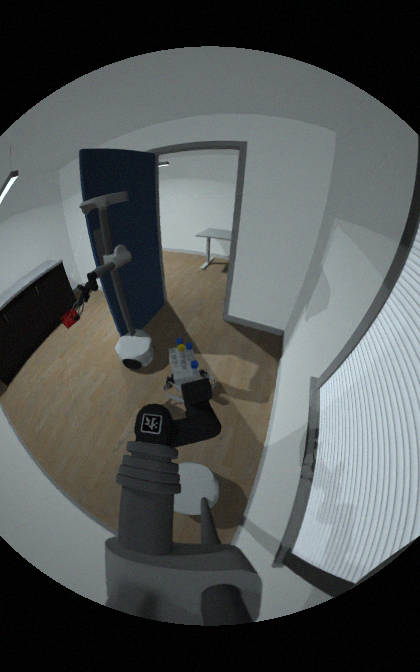

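Call:
execute_actions(actions=[{"r1":{"base":{"strafe_m":0.015},"pace":"slow"},"r2":{"base":{"rotate_rad":-0.2},"pace":"slow"}}], cameras=[])

Call:
execute_actions(actions=[{"r2":{"base":{"translate_m":1.1}}}], cameras=[])

Call:
execute_actions(actions=[{"r2":{"base":{"strafe_m":0.45}}}], cameras=["r2_head_right_camera","r2_head_camera"])

Scene clock: 140.77 s.
r1.base_odometry: x=-0.903 y=-2.463 heading=-2.047 (m, m, rad; r1's odometry frame)
r1.turned_by_wheels: +0.000 (rad since the last result)
r1.turned_by_imu: -0.001 (rad since the last result)
r1.base_tilt: forward=-0.7 right=+0.2 (deg)
r1.lidar_m: 0.45 1.67 1.03 1.46 1.48 1.15 2.86 0.32 0.25 1.60 1.63 1.79
r1.base_status: done
r1.joint_positions: lift_m=+0.800 arm_m=+0.001 wrist_yaw_rad=+0.000 wrist_pitch_rad=+0.603 wrist_roll_rad=-0.005 gripper_m=+0.001
r1.joint_status: not commanded
r1.motor_effort: lift_m=+21(21) arm_m=-4(4) wrist_yaw_rad=+0(0) wrist_pitch_rad=-10(10) wrist_roll_rad=+0(0) gripper_m=-30(31) wheel_0=+0(26) wheel_1=+0(26) wheel_2=-1(16) (%)
r1.hand_pose: x=+0.4092 y=-0.0874 z=+0.8144 quat_wxyz=(+0.955, -0.002, +0.297, +0.001) (m; r1's base frame)
r1.wrist_depth_mm: 1182 1255 1281 1336 1397 1430 1537 / 1281 1366 1397 1430 1537 1618 1708 / 1366 1430 1430 1576 1618 1708 1808 / 1499 1537 1576 224 1756 1863 1808 / 1537 1499 247 210 1430 1499 1537 / 1255 1281 156 155 174 1255 1229 / 1078 166 170 167 175 163 1118
r2.base_odometry: x=+0.381 y=-0.330 heading=+0.900 (m, m, rad; r2's odometry frame)
r2.turned_by_wheels: -0.199 (rad since the last result)
r2.turned_by_imu: -0.198 (rad since the last result)
r2.base_tilt: forward=+0.4 right=-0.9 (deg)
r2.lidar_m: 0.44 1.20 1.23 1.77 0.86 0.68 0.66 0.59 0.44 0.40 0.46 0.68
r2.base_status: done
r2.joint_positions: lift_m=+1.000 arm_m=+0.011 wrist_yaw_rad=+0.300 wrist_pitch_rad=+0.603 wrist_roll_rad=+0.009 gripper_m=+0.001
r2.joint_status: not commanded
r2.motor_effort: lift_m=+22(22) arm_m=-6(6) wrist_yaw_rad=+1(3) wrist_pitch_rad=-9(9) wrist_roll_rad=+1(1) gripper_m=-26(25) wheel_0=+2(5) wheel_1=+2(3) wheel_2=+3(8) (%)
r2.hand_pose: x=+0.4348 y=-0.0133 z=+1.0142 quat_wxyz=(+0.944, -0.040, +0.294, +0.141) (m; r2's base frame)
r2.wrist_depth_mm: 931 1078 1708 - - 1397 1255 / - 1308 1863 - - 1464 1336 / - 1397 1983 259 1756 1618 1430 / - 1708 1983 228 139 1756 1576 / 1863 1576 1537 183 174 1808 1661 / 1537 1336 173 161 162 1430 1366 / 1308 1281 1281 138 1205 1205 1205
pictures: none
No camera images: the call's "cameras" was empty. Leave "cameras" out to get every camera's image.

Scene clock: 145.93 s.
r1.base_odometry: x=-0.903 y=-2.463 heading=-2.047 (m, m, rad; r1's odometry frame)
r1.turned_by_wheels: +0.000 (rad since the last result)
r1.turned_by_imu: -0.001 (rad since the last result)
r1.base_tilt: forward=-0.7 right=+0.2 (deg)
r1.lidar_m: 0.45 1.63 1.61 0.68 0.67 0.95 2.87 0.33 0.25 1.58 1.61 1.81
r1.base_status: not commanded
r1.joint_positions: lift_m=+0.800 arm_m=+0.001 wrist_yaw_rad=+0.000 wrist_pitch_rad=+0.603 wrist_roll_rad=-0.005 gripper_m=+0.001
r1.joint_status: not commanded
r1.motor_effort: lift_m=+21(21) arm_m=-4(4) wrist_yaw_rad=+0(0) wrist_pitch_rad=-9(9) wrist_roll_rad=+0(0) gripper_m=-29(30) wheel_0=-1(1) wheel_1=+0(0) wheel_2=-1(1) (%)
r1.hand_pose: x=+0.4092 y=-0.0874 z=+0.8144 quat_wxyz=(+0.955, -0.002, +0.297, +0.001) (m; r1's base frame)
r1.wrist_depth_mm: 1205 1255 1308 1336 1430 1464 1499 / 1308 1336 1397 1397 1499 1576 1576 / 1366 1430 1499 1537 1618 1756 1808 / 1499 1576 1537 224 1756 1808 1808 / 1537 1499 246 211 1430 1537 1499 / 1255 1281 156 154 174 1281 1255 / 1060 165 170 167 175 163 1098
r2.base_odometry: x=+1.064 y=+0.532 heading=+0.900 (m, m, rad; r2's odometry frame)
r2.turned_by_wheels: +0.000 (rad since the last result)
r2.turned_by_imu: -0.002 (rad since the last result)
r2.base_tilt: forward=+0.6 right=-0.9 (deg)
r2.lidar_m: 0.46 1.35 1.08 0.68 1.00 1.77 1.64 0.75 0.59 0.58 0.65 0.85
r2.base_status: done
r2.joint_positions: lift_m=+1.000 arm_m=+0.011 wrist_yaw_rad=+0.300 wrist_pitch_rad=+0.603 wrist_roll_rad=+0.009 gripper_m=+0.001
r2.joint_status: not commanded
r2.motor_effort: lift_m=+22(22) arm_m=-6(6) wrist_yaw_rad=+0(0) wrist_pitch_rad=-9(8) wrist_roll_rad=+1(1) gripper_m=-25(25) wheel_0=+2(7) wheel_1=+1(7) wheel_2=-1(9) (%)
r2.hand_pose: x=+0.4348 y=-0.0133 z=+1.0142 quat_wxyz=(+0.944, -0.040, +0.294, +0.141) (m; r2's base frame)
r2.wrist_depth_mm: 1008 - - - 517 469 427 / 991 - - - 549 496 459 / 1025 - - 260 564 539 496 / 1060 1464 - 228 140 585 525 / 1118 1430 1756 182 161 640 569 / 1160 1336 173 161 162 640 615 / 1182 1255 1281 138 809 750 654
pictures: none
No camera images: the call's "cameras" was empty. Leave "cameras" out to get every camera's image.

Scene clock: 148.77 s.
r1.base_odometry: x=-0.903 y=-2.463 heading=-2.047 (m, m, rad; r1's odometry frame)
r1.turned_by_wheels: +0.000 (rad since the last result)
r1.turned_by_imu: -0.001 (rad since the last result)
r1.base_tilt: forward=-0.8 right=+0.1 (deg)
r1.lidar_m: 0.46 1.66 1.59 0.25 0.26 0.52 2.86 0.33 0.25 1.60 1.61 1.81
r1.base_status: not commanded
r1.joint_positions: lift_m=+0.800 arm_m=+0.001 wrist_yaw_rad=+0.000 wrist_pitch_rad=+0.603 wrist_roll_rad=-0.005 gripper_m=+0.001
r1.joint_status: not commanded
r1.motor_effort: lift_m=+21(21) arm_m=-4(4) wrist_yaw_rad=+0(0) wrist_pitch_rad=-8(10) wrist_roll_rad=+0(0) gripper_m=-30(32) wheel_0=+0(0) wheel_1=+0(0) wheel_2=-1(1) (%)
r1.hand_pose: x=+0.4092 y=-0.0874 z=+0.8144 quat_wxyz=(+0.955, -0.002, +0.297, +0.001) (m; r1's base frame)
r1.wrist_depth_mm: 1205 1205 1308 1366 1430 1499 1499 / 1255 1336 1397 1464 1499 1576 1618 / 1397 1430 1499 1537 1576 1708 1756 / 1537 1576 1537 224 1808 1808 1863 / 1499 1464 249 211 1464 1576 1537 / 1281 1255 155 155 174 1255 1229 / 1078 165 169 167 176 163 1098
r2.base_odometry: x=+0.711 y=+0.811 heading=+0.900 (m, m, rad; r2's odometry frame)
r2.turned_by_wheels: +0.000 (rad since the last result)
r2.turned_by_imu: -0.002 (rad since the last result)
r2.base_tilt: forward=+0.6 right=-1.1 (deg)
r2.lidar_m: 0.44 0.79 0.25 0.25 0.27 1.72 1.69 1.30 1.05 1.04 1.10 0.91
r2.base_status: done
r2.joint_positions: lift_m=+1.000 arm_m=+0.011 wrist_yaw_rad=+0.300 wrist_pitch_rad=+0.603 wrist_roll_rad=+0.009 gripper_m=+0.001
r2.joint_status: not commanded
r2.motor_effort: lift_m=+21(22) arm_m=-6(6) wrist_yaw_rad=+1(1) wrist_pitch_rad=-9(9) wrist_roll_rad=+0(1) gripper_m=-24(24) wheel_0=+1(9) wheel_1=-2(7) wheel_2=+0(0) (%)
r2.hand_pose: x=+0.4347 y=-0.0133 z=+1.0142 quat_wxyz=(+0.944, -0.040, +0.294, +0.141) (m; r2's base frame)
r2.wrist_depth_mm: 564 691 - - - - - / 597 723 - - - - - / 615 778 - 260 - - - / 640 788 1118 229 138 - - / 661 842 1042 183 163 1756 1756 / 683 788 173 161 163 1430 691 / 715 891 1182 138 1255 1229 723
pictures: r2_head_camera, r2_head_right_camera
Images, in order (width x height): r2_head_camera 420x560, r2_head_right_camera 420x672.

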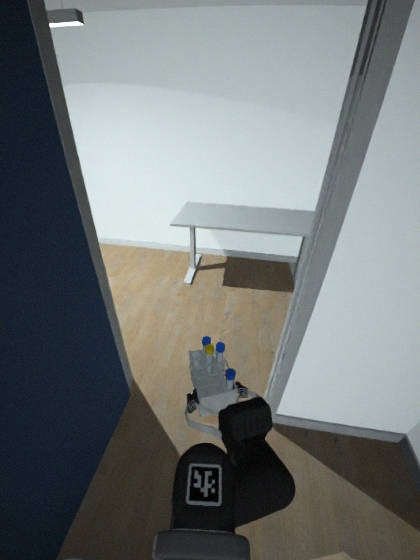

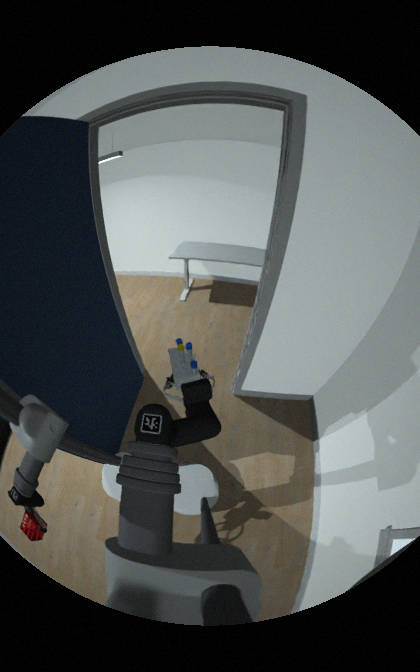

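Too close; back off sideways, then go forward.

Call:
execute_actions(actions=[{"r2":{"base":{"strafe_m":-0.07},"pace":"slow"}}], cameras=[])

Call:
execute_actions(actions=[{"r2":{"base":{"translate_m":0.5}}}], cameras=["r2_head_right_camera","r2_head_camera"])

Scene clock: 153.30 s.
r1.base_odometry: x=-0.903 y=-2.463 heading=-2.047 (m, m, rad; r1's odometry frame)
r1.turned_by_wheels: +0.000 (rad since the last result)
r1.turned_by_imu: -0.001 (rad since the last result)
r1.base_tilt: forward=-0.7 right=+0.2 (deg)
r1.lidar_m: 0.47 1.66 1.60 0.30 0.30 0.55 2.84 0.34 0.25 1.59 1.62 1.81
r1.base_status: not commanded
r1.joint_positions: lift_m=+0.800 arm_m=+0.001 wrist_yaw_rad=+0.000 wrist_pitch_rad=+0.603 wrist_roll_rad=-0.005 gripper_m=+0.001
r1.joint_status: not commanded
r1.motor_effort: lift_m=+20(21) arm_m=-4(4) wrist_yaw_rad=+0(0) wrist_pitch_rad=-9(10) wrist_roll_rad=+0(0) gripper_m=-30(30) wheel_0=-1(0) wheel_1=+0(1) wheel_2=-1(1) (%)
r1.hand_pose: x=+0.4092 y=-0.0874 z=+0.8144 quat_wxyz=(+0.955, -0.002, +0.297, +0.001) (m; r1's base frame)
r1.wrist_depth_mm: 1205 1229 1281 1308 1430 1430 1499 / 1281 1336 1366 1464 1499 1618 1576 / 1366 1430 1499 1576 1661 1708 1808 / 1464 1537 1537 225 1756 1863 1863 / 1499 1464 247 211 1464 1499 1537 / 1255 1255 155 154 174 1281 1255 / 1078 166 169 167 176 163 1098
r2.base_odometry: x=+0.766 y=+0.768 heading=+0.900 (m, m, rad; r2's odometry frame)
r2.turned_by_wheels: +0.000 (rad since the last result)
r2.turned_by_imu: -0.001 (rad since the last result)
r2.base_tilt: forward=+0.5 right=-0.9 (deg)
r2.lidar_m: 0.44 0.87 0.34 0.30 0.36 1.72 1.70 1.19 0.98 0.95 1.05 0.88
r2.base_status: done
r2.joint_positions: lift_m=+1.000 arm_m=+0.011 wrist_yaw_rad=+0.300 wrist_pitch_rad=+0.603 wrist_roll_rad=+0.009 gripper_m=+0.001
r2.joint_status: not commanded
r2.motor_effort: lift_m=+22(22) arm_m=-6(6) wrist_yaw_rad=-2(0) wrist_pitch_rad=-8(9) wrist_roll_rad=+1(0) gripper_m=-24(25) wheel_0=+2(5) wheel_1=-2(4) wheel_2=+0(1) (%)
r2.hand_pose: x=+0.4347 y=-0.0133 z=+1.0142 quat_wxyz=(+0.944, -0.040, +0.294, +0.141) (m; r2's base frame)
r2.wrist_depth_mm: 627 768 - - - - - / 640 798 - - - - 1921 / 691 842 - 259 - - - / 699 878 - 228 139 - 609 / 732 931 1182 183 163 1808 609 / 750 891 173 161 163 707 661 / 788 1008 1255 139 1255 798 715
pictures: none
No camera images: the call's "cameras" was empty. Leave "cameras" out to get every camera's image.

Scene clock: 156.43 s.
r1.base_odometry: x=-0.903 y=-2.463 heading=-2.047 (m, m, rad; r1's odometry frame)
r1.turned_by_wheels: +0.000 (rad since the last result)
r1.turned_by_imu: -0.001 (rad since the last result)
r1.base_tilt: forward=-0.8 right=+0.2 (deg)
r1.lidar_m: 0.44 1.67 1.61 1.48 0.60 0.49 0.66 0.32 0.25 1.61 1.63 1.79
r1.base_status: not commanded
r1.joint_positions: lift_m=+0.800 arm_m=+0.001 wrist_yaw_rad=+0.000 wrist_pitch_rad=+0.603 wrist_roll_rad=-0.005 gripper_m=+0.001
r1.joint_status: not commanded
r1.motor_effort: lift_m=+21(21) arm_m=-4(4) wrist_yaw_rad=+1(0) wrist_pitch_rad=-9(9) wrist_roll_rad=-1(0) gripper_m=-31(27) wheel_0=-1(1) wheel_1=+0(0) wheel_2=-1(1) (%)
r1.hand_pose: x=+0.4092 y=-0.0874 z=+0.8144 quat_wxyz=(+0.955, -0.002, +0.297, +0.001) (m; r1's base frame)
r1.wrist_depth_mm: 1205 1255 1281 1366 1430 1464 1576 / 1308 1366 1397 1464 1499 1576 1661 / 1366 1430 1499 1576 1661 1708 1808 / 1499 1537 1537 224 1756 1808 1808 / 1499 1499 248 211 1464 1499 1499 / 1229 1255 155 155 174 1255 1255 / 1060 166 170 167 176 163 1118
r2.base_odometry: x=+1.077 y=+1.160 heading=+0.901 (m, m, rad; r2's odometry frame)
r2.turned_by_wheels: +0.000 (rad since the last result)
r2.turned_by_imu: -0.001 (rad since the last result)
r2.base_tilt: forward=+0.4 right=-0.8 (deg)
r2.lidar_m: 0.44 1.83 0.63 0.61 0.48 0.50 2.19 1.28 1.05 1.02 0.50 0.43
r2.base_status: done
r2.joint_positions: lift_m=+1.000 arm_m=+0.011 wrist_yaw_rad=+0.300 wrist_pitch_rad=+0.603 wrist_roll_rad=+0.009 gripper_m=+0.001
r2.joint_status: not commanded
r2.motor_effort: lift_m=+21(22) arm_m=-6(6) wrist_yaw_rad=-1(0) wrist_pitch_rad=-9(10) wrist_roll_rad=+1(1) gripper_m=-25(25) wheel_0=+2(7) wheel_1=+2(7) wheel_2=+0(11) (%)
r2.hand_pose: x=+0.4347 y=-0.0133 z=+1.0142 quat_wxyz=(+0.944, -0.040, +0.294, +0.141) (m; r2's base frame)
r2.wrist_depth_mm: - - - - - 1921 1708 / - - - - 1708 1661 1661 / - - - 260 - - - / - - - 228 138 - - / 715 1808 1708 183 162 1808 1708 / 741 1499 173 161 162 1430 1464 / 741 991 1308 138 1229 1229 1229
pictures: r2_head_camera, r2_head_right_camera
Images, in order (width x height): r2_head_camera 420x560, r2_head_right_camera 420x672.

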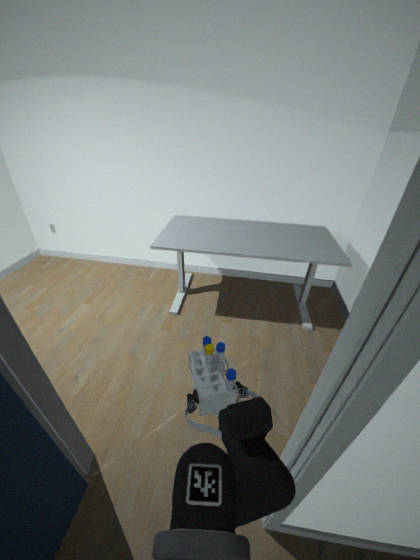

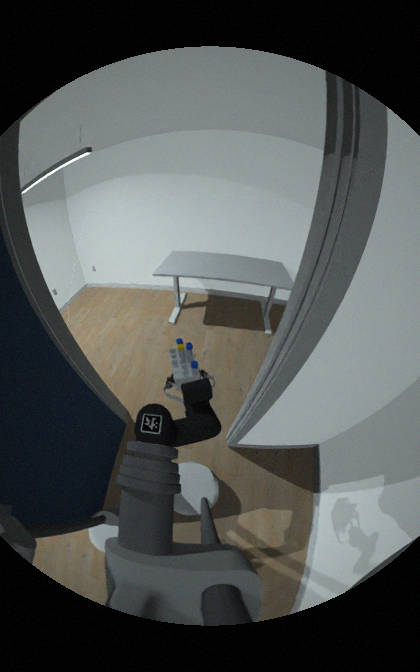

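Call:
execute_actions(actions=[{"r2":{"base":{"strafe_m":0.08}}}], cameras=[])

Call:
execute_actions(actions=[{"r2":{"base":{"translate_m":1.05},"joints":{"wrist_yaw_rad":-0.15}}}], cameras=["r1_head_right_camera","r2_head_camera"])

Scene clock: 161.20 s.
r1.base_odometry: x=-0.903 y=-2.463 heading=-2.047 (m, m, rad; r1's odometry frame)
r1.turned_by_wheels: +0.000 (rad since the last result)
r1.turned_by_imu: -0.001 (rad since the last result)
r1.base_tilt: forward=-0.8 right=+0.2 (deg)
r1.lidar_m: 0.44 1.66 1.60 1.48 1.49 0.45 0.52 0.31 0.26 1.61 1.61 1.82
r1.base_status: not commanded
r1.joint_positions: lift_m=+0.800 arm_m=+0.001 wrist_yaw_rad=+0.000 wrist_pitch_rad=+0.603 wrist_roll_rad=-0.005 gripper_m=+0.001
r1.joint_status: not commanded
r1.motor_effort: lift_m=+21(21) arm_m=-4(4) wrist_yaw_rad=+1(0) wrist_pitch_rad=-9(8) wrist_roll_rad=+0(0) gripper_m=-31(31) wheel_0=+0(0) wheel_1=-1(0) wheel_2=-1(1) (%)
r1.hand_pose: x=+0.4092 y=-0.0874 z=+0.8144 quat_wxyz=(+0.955, -0.002, +0.297, +0.001) (m; r1's base frame)
r1.wrist_depth_mm: 1138 1229 1308 1366 1397 1430 1499 / 1308 1336 1397 1464 1537 1537 1661 / 1430 1397 1537 1499 1661 1661 1808 / 1464 1576 1576 224 1756 1808 1921 / 1576 1537 248 211 1464 1537 1464 / 1255 1229 156 154 174 1255 1229 / 1060 166 170 167 176 163 1078
r2.base_odometry: x=+1.014 y=+1.209 heading=+0.901 (m, m, rad; r2's odometry frame)
r2.turned_by_wheels: +0.000 (rad since the last result)
r2.turned_by_imu: -0.001 (rad since the last result)
r2.base_tilt: forward=+0.6 right=-0.8 (deg)
r2.lidar_m: 0.45 0.74 0.55 0.53 0.45 0.45 2.19 1.40 1.13 1.10 0.50 0.49
r2.base_status: done
r2.joint_positions: lift_m=+1.000 arm_m=+0.011 wrist_yaw_rad=+0.300 wrist_pitch_rad=+0.603 wrist_roll_rad=+0.009 gripper_m=+0.001
r2.joint_status: not commanded
r2.motor_effort: lift_m=+21(21) arm_m=-6(6) wrist_yaw_rad=-1(0) wrist_pitch_rad=-9(9) wrist_roll_rad=+1(2) gripper_m=-26(26) wheel_0=+0(8) wheel_1=+0(10) wheel_2=+0(1) (%)
r2.hand_pose: x=+0.4347 y=-0.0133 z=+1.0142 quat_wxyz=(+0.944, -0.040, +0.294, +0.141) (m; r2's base frame)
r2.wrist_depth_mm: - - - - - 1921 1708 / - - - - 1708 1708 1708 / - - - 264 - - 1983 / 609 - - 230 139 - - / 621 1808 1708 183 175 1756 1756 / 647 750 172 161 163 1430 1430 / 634 842 1255 138 1229 1229 1229
pictures: none
No camera images: the call's "cameras" was empty. Leave "cameras" out to get every camera's image.

Scene clock: 166.20 s.
r1.base_odometry: x=-0.903 y=-2.463 heading=-2.047 (m, m, rad; r1's odometry frame)
r1.turned_by_wheels: +0.000 (rad since the last result)
r1.turned_by_imu: -0.001 (rad since the last result)
r1.base_tilt: forward=-0.7 right=+0.2 (deg)
r1.lidar_m: 0.45 1.66 1.61 1.47 1.50 1.16 1.38 0.32 0.25 1.59 1.62 1.81
r1.base_status: not commanded
r1.joint_positions: lift_m=+0.800 arm_m=+0.001 wrist_yaw_rad=+0.000 wrist_pitch_rad=+0.603 wrist_roll_rad=-0.005 gripper_m=+0.001
r1.joint_status: not commanded
r1.motor_effort: lift_m=+21(21) arm_m=-4(4) wrist_yaw_rad=+0(0) wrist_pitch_rad=-10(11) wrist_roll_rad=+0(1) gripper_m=-30(29) wheel_0=+0(1) wheel_1=+0(0) wheel_2=-1(1) (%)
r1.hand_pose: x=+0.4092 y=-0.0874 z=+0.8144 quat_wxyz=(+0.955, -0.002, +0.297, +0.001) (m; r1's base frame)
r1.wrist_depth_mm: 1205 1255 1336 1366 1366 1499 1499 / 1281 1308 1366 1464 1499 1576 1618 / 1336 1464 1464 1576 1618 1756 1808 / 1499 1537 1537 225 1863 1808 1921 / 1499 1537 246 211 1464 1537 1499 / 1255 1255 156 155 174 1229 1255 / 1078 165 169 167 175 163 1098
r2.base_odometry: x=+1.666 y=+2.032 heading=+0.901 (m, m, rad; r2's odometry frame)
r2.turned_by_wheels: +0.000 (rad since the last result)
r2.turned_by_imu: -0.003 (rad since the last result)
r2.base_tilt: forward=+0.5 right=-1.0 (deg)
r2.lidar_m: 0.44 0.74 2.46 1.33 0.66 0.75 1.38 0.65 0.83 1.24 0.92 0.44
r2.base_status: done
r2.joint_positions: lift_m=+1.000 arm_m=+0.011 wrist_yaw_rad=-0.150 wrist_pitch_rad=+0.603 wrist_roll_rad=+0.009 gripper_m=+0.001
r2.joint_status: all done
r2.motor_effort: lift_m=+21(21) arm_m=-6(6) wrist_yaw_rad=+2(10) wrist_pitch_rad=-9(9) wrist_roll_rad=+1(1) gripper_m=-25(25) wheel_0=+3(6) wheel_1=+0(8) wheel_2=+0(8) (%)
r2.hand_pose: x=+0.4038 y=-0.1219 z=+1.0142 quat_wxyz=(+0.952, +0.026, +0.296, -0.073) (m; r2's base frame)
r2.wrist_depth_mm: 1182 1205 1182 1160 1182 1138 1138 / 1281 1308 1281 1281 1229 1255 1205 / 1464 1366 1160 262 1008 1138 1138 / 1537 878 878 228 140 866 842 / 707 707 676 183 175 683 683 / 1464 654 173 161 162 634 1308 / 1336 1255 1255 139 1255 1205 1229
pictures: r1_head_right_camera, r2_head_camera
Images, in order (width x height): r1_head_right_camera 420x672, r2_head_camera 420x560.

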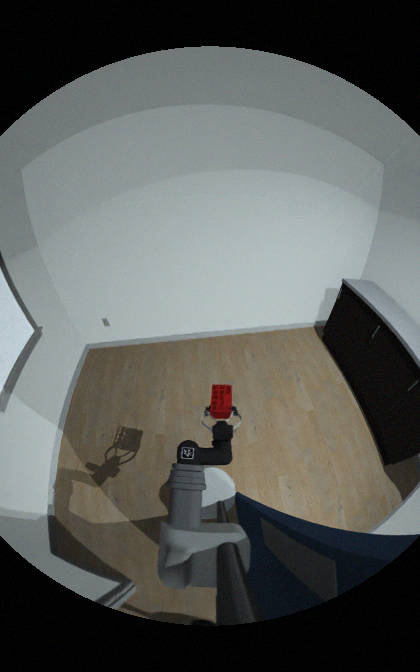

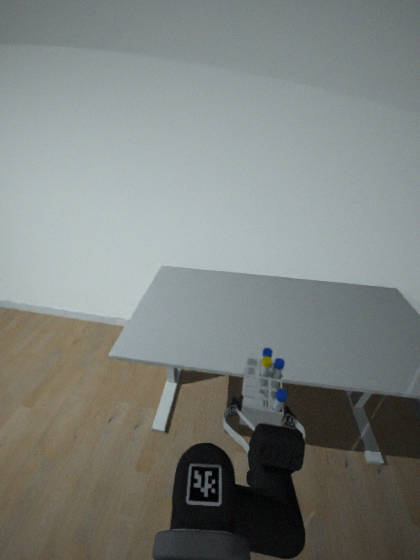

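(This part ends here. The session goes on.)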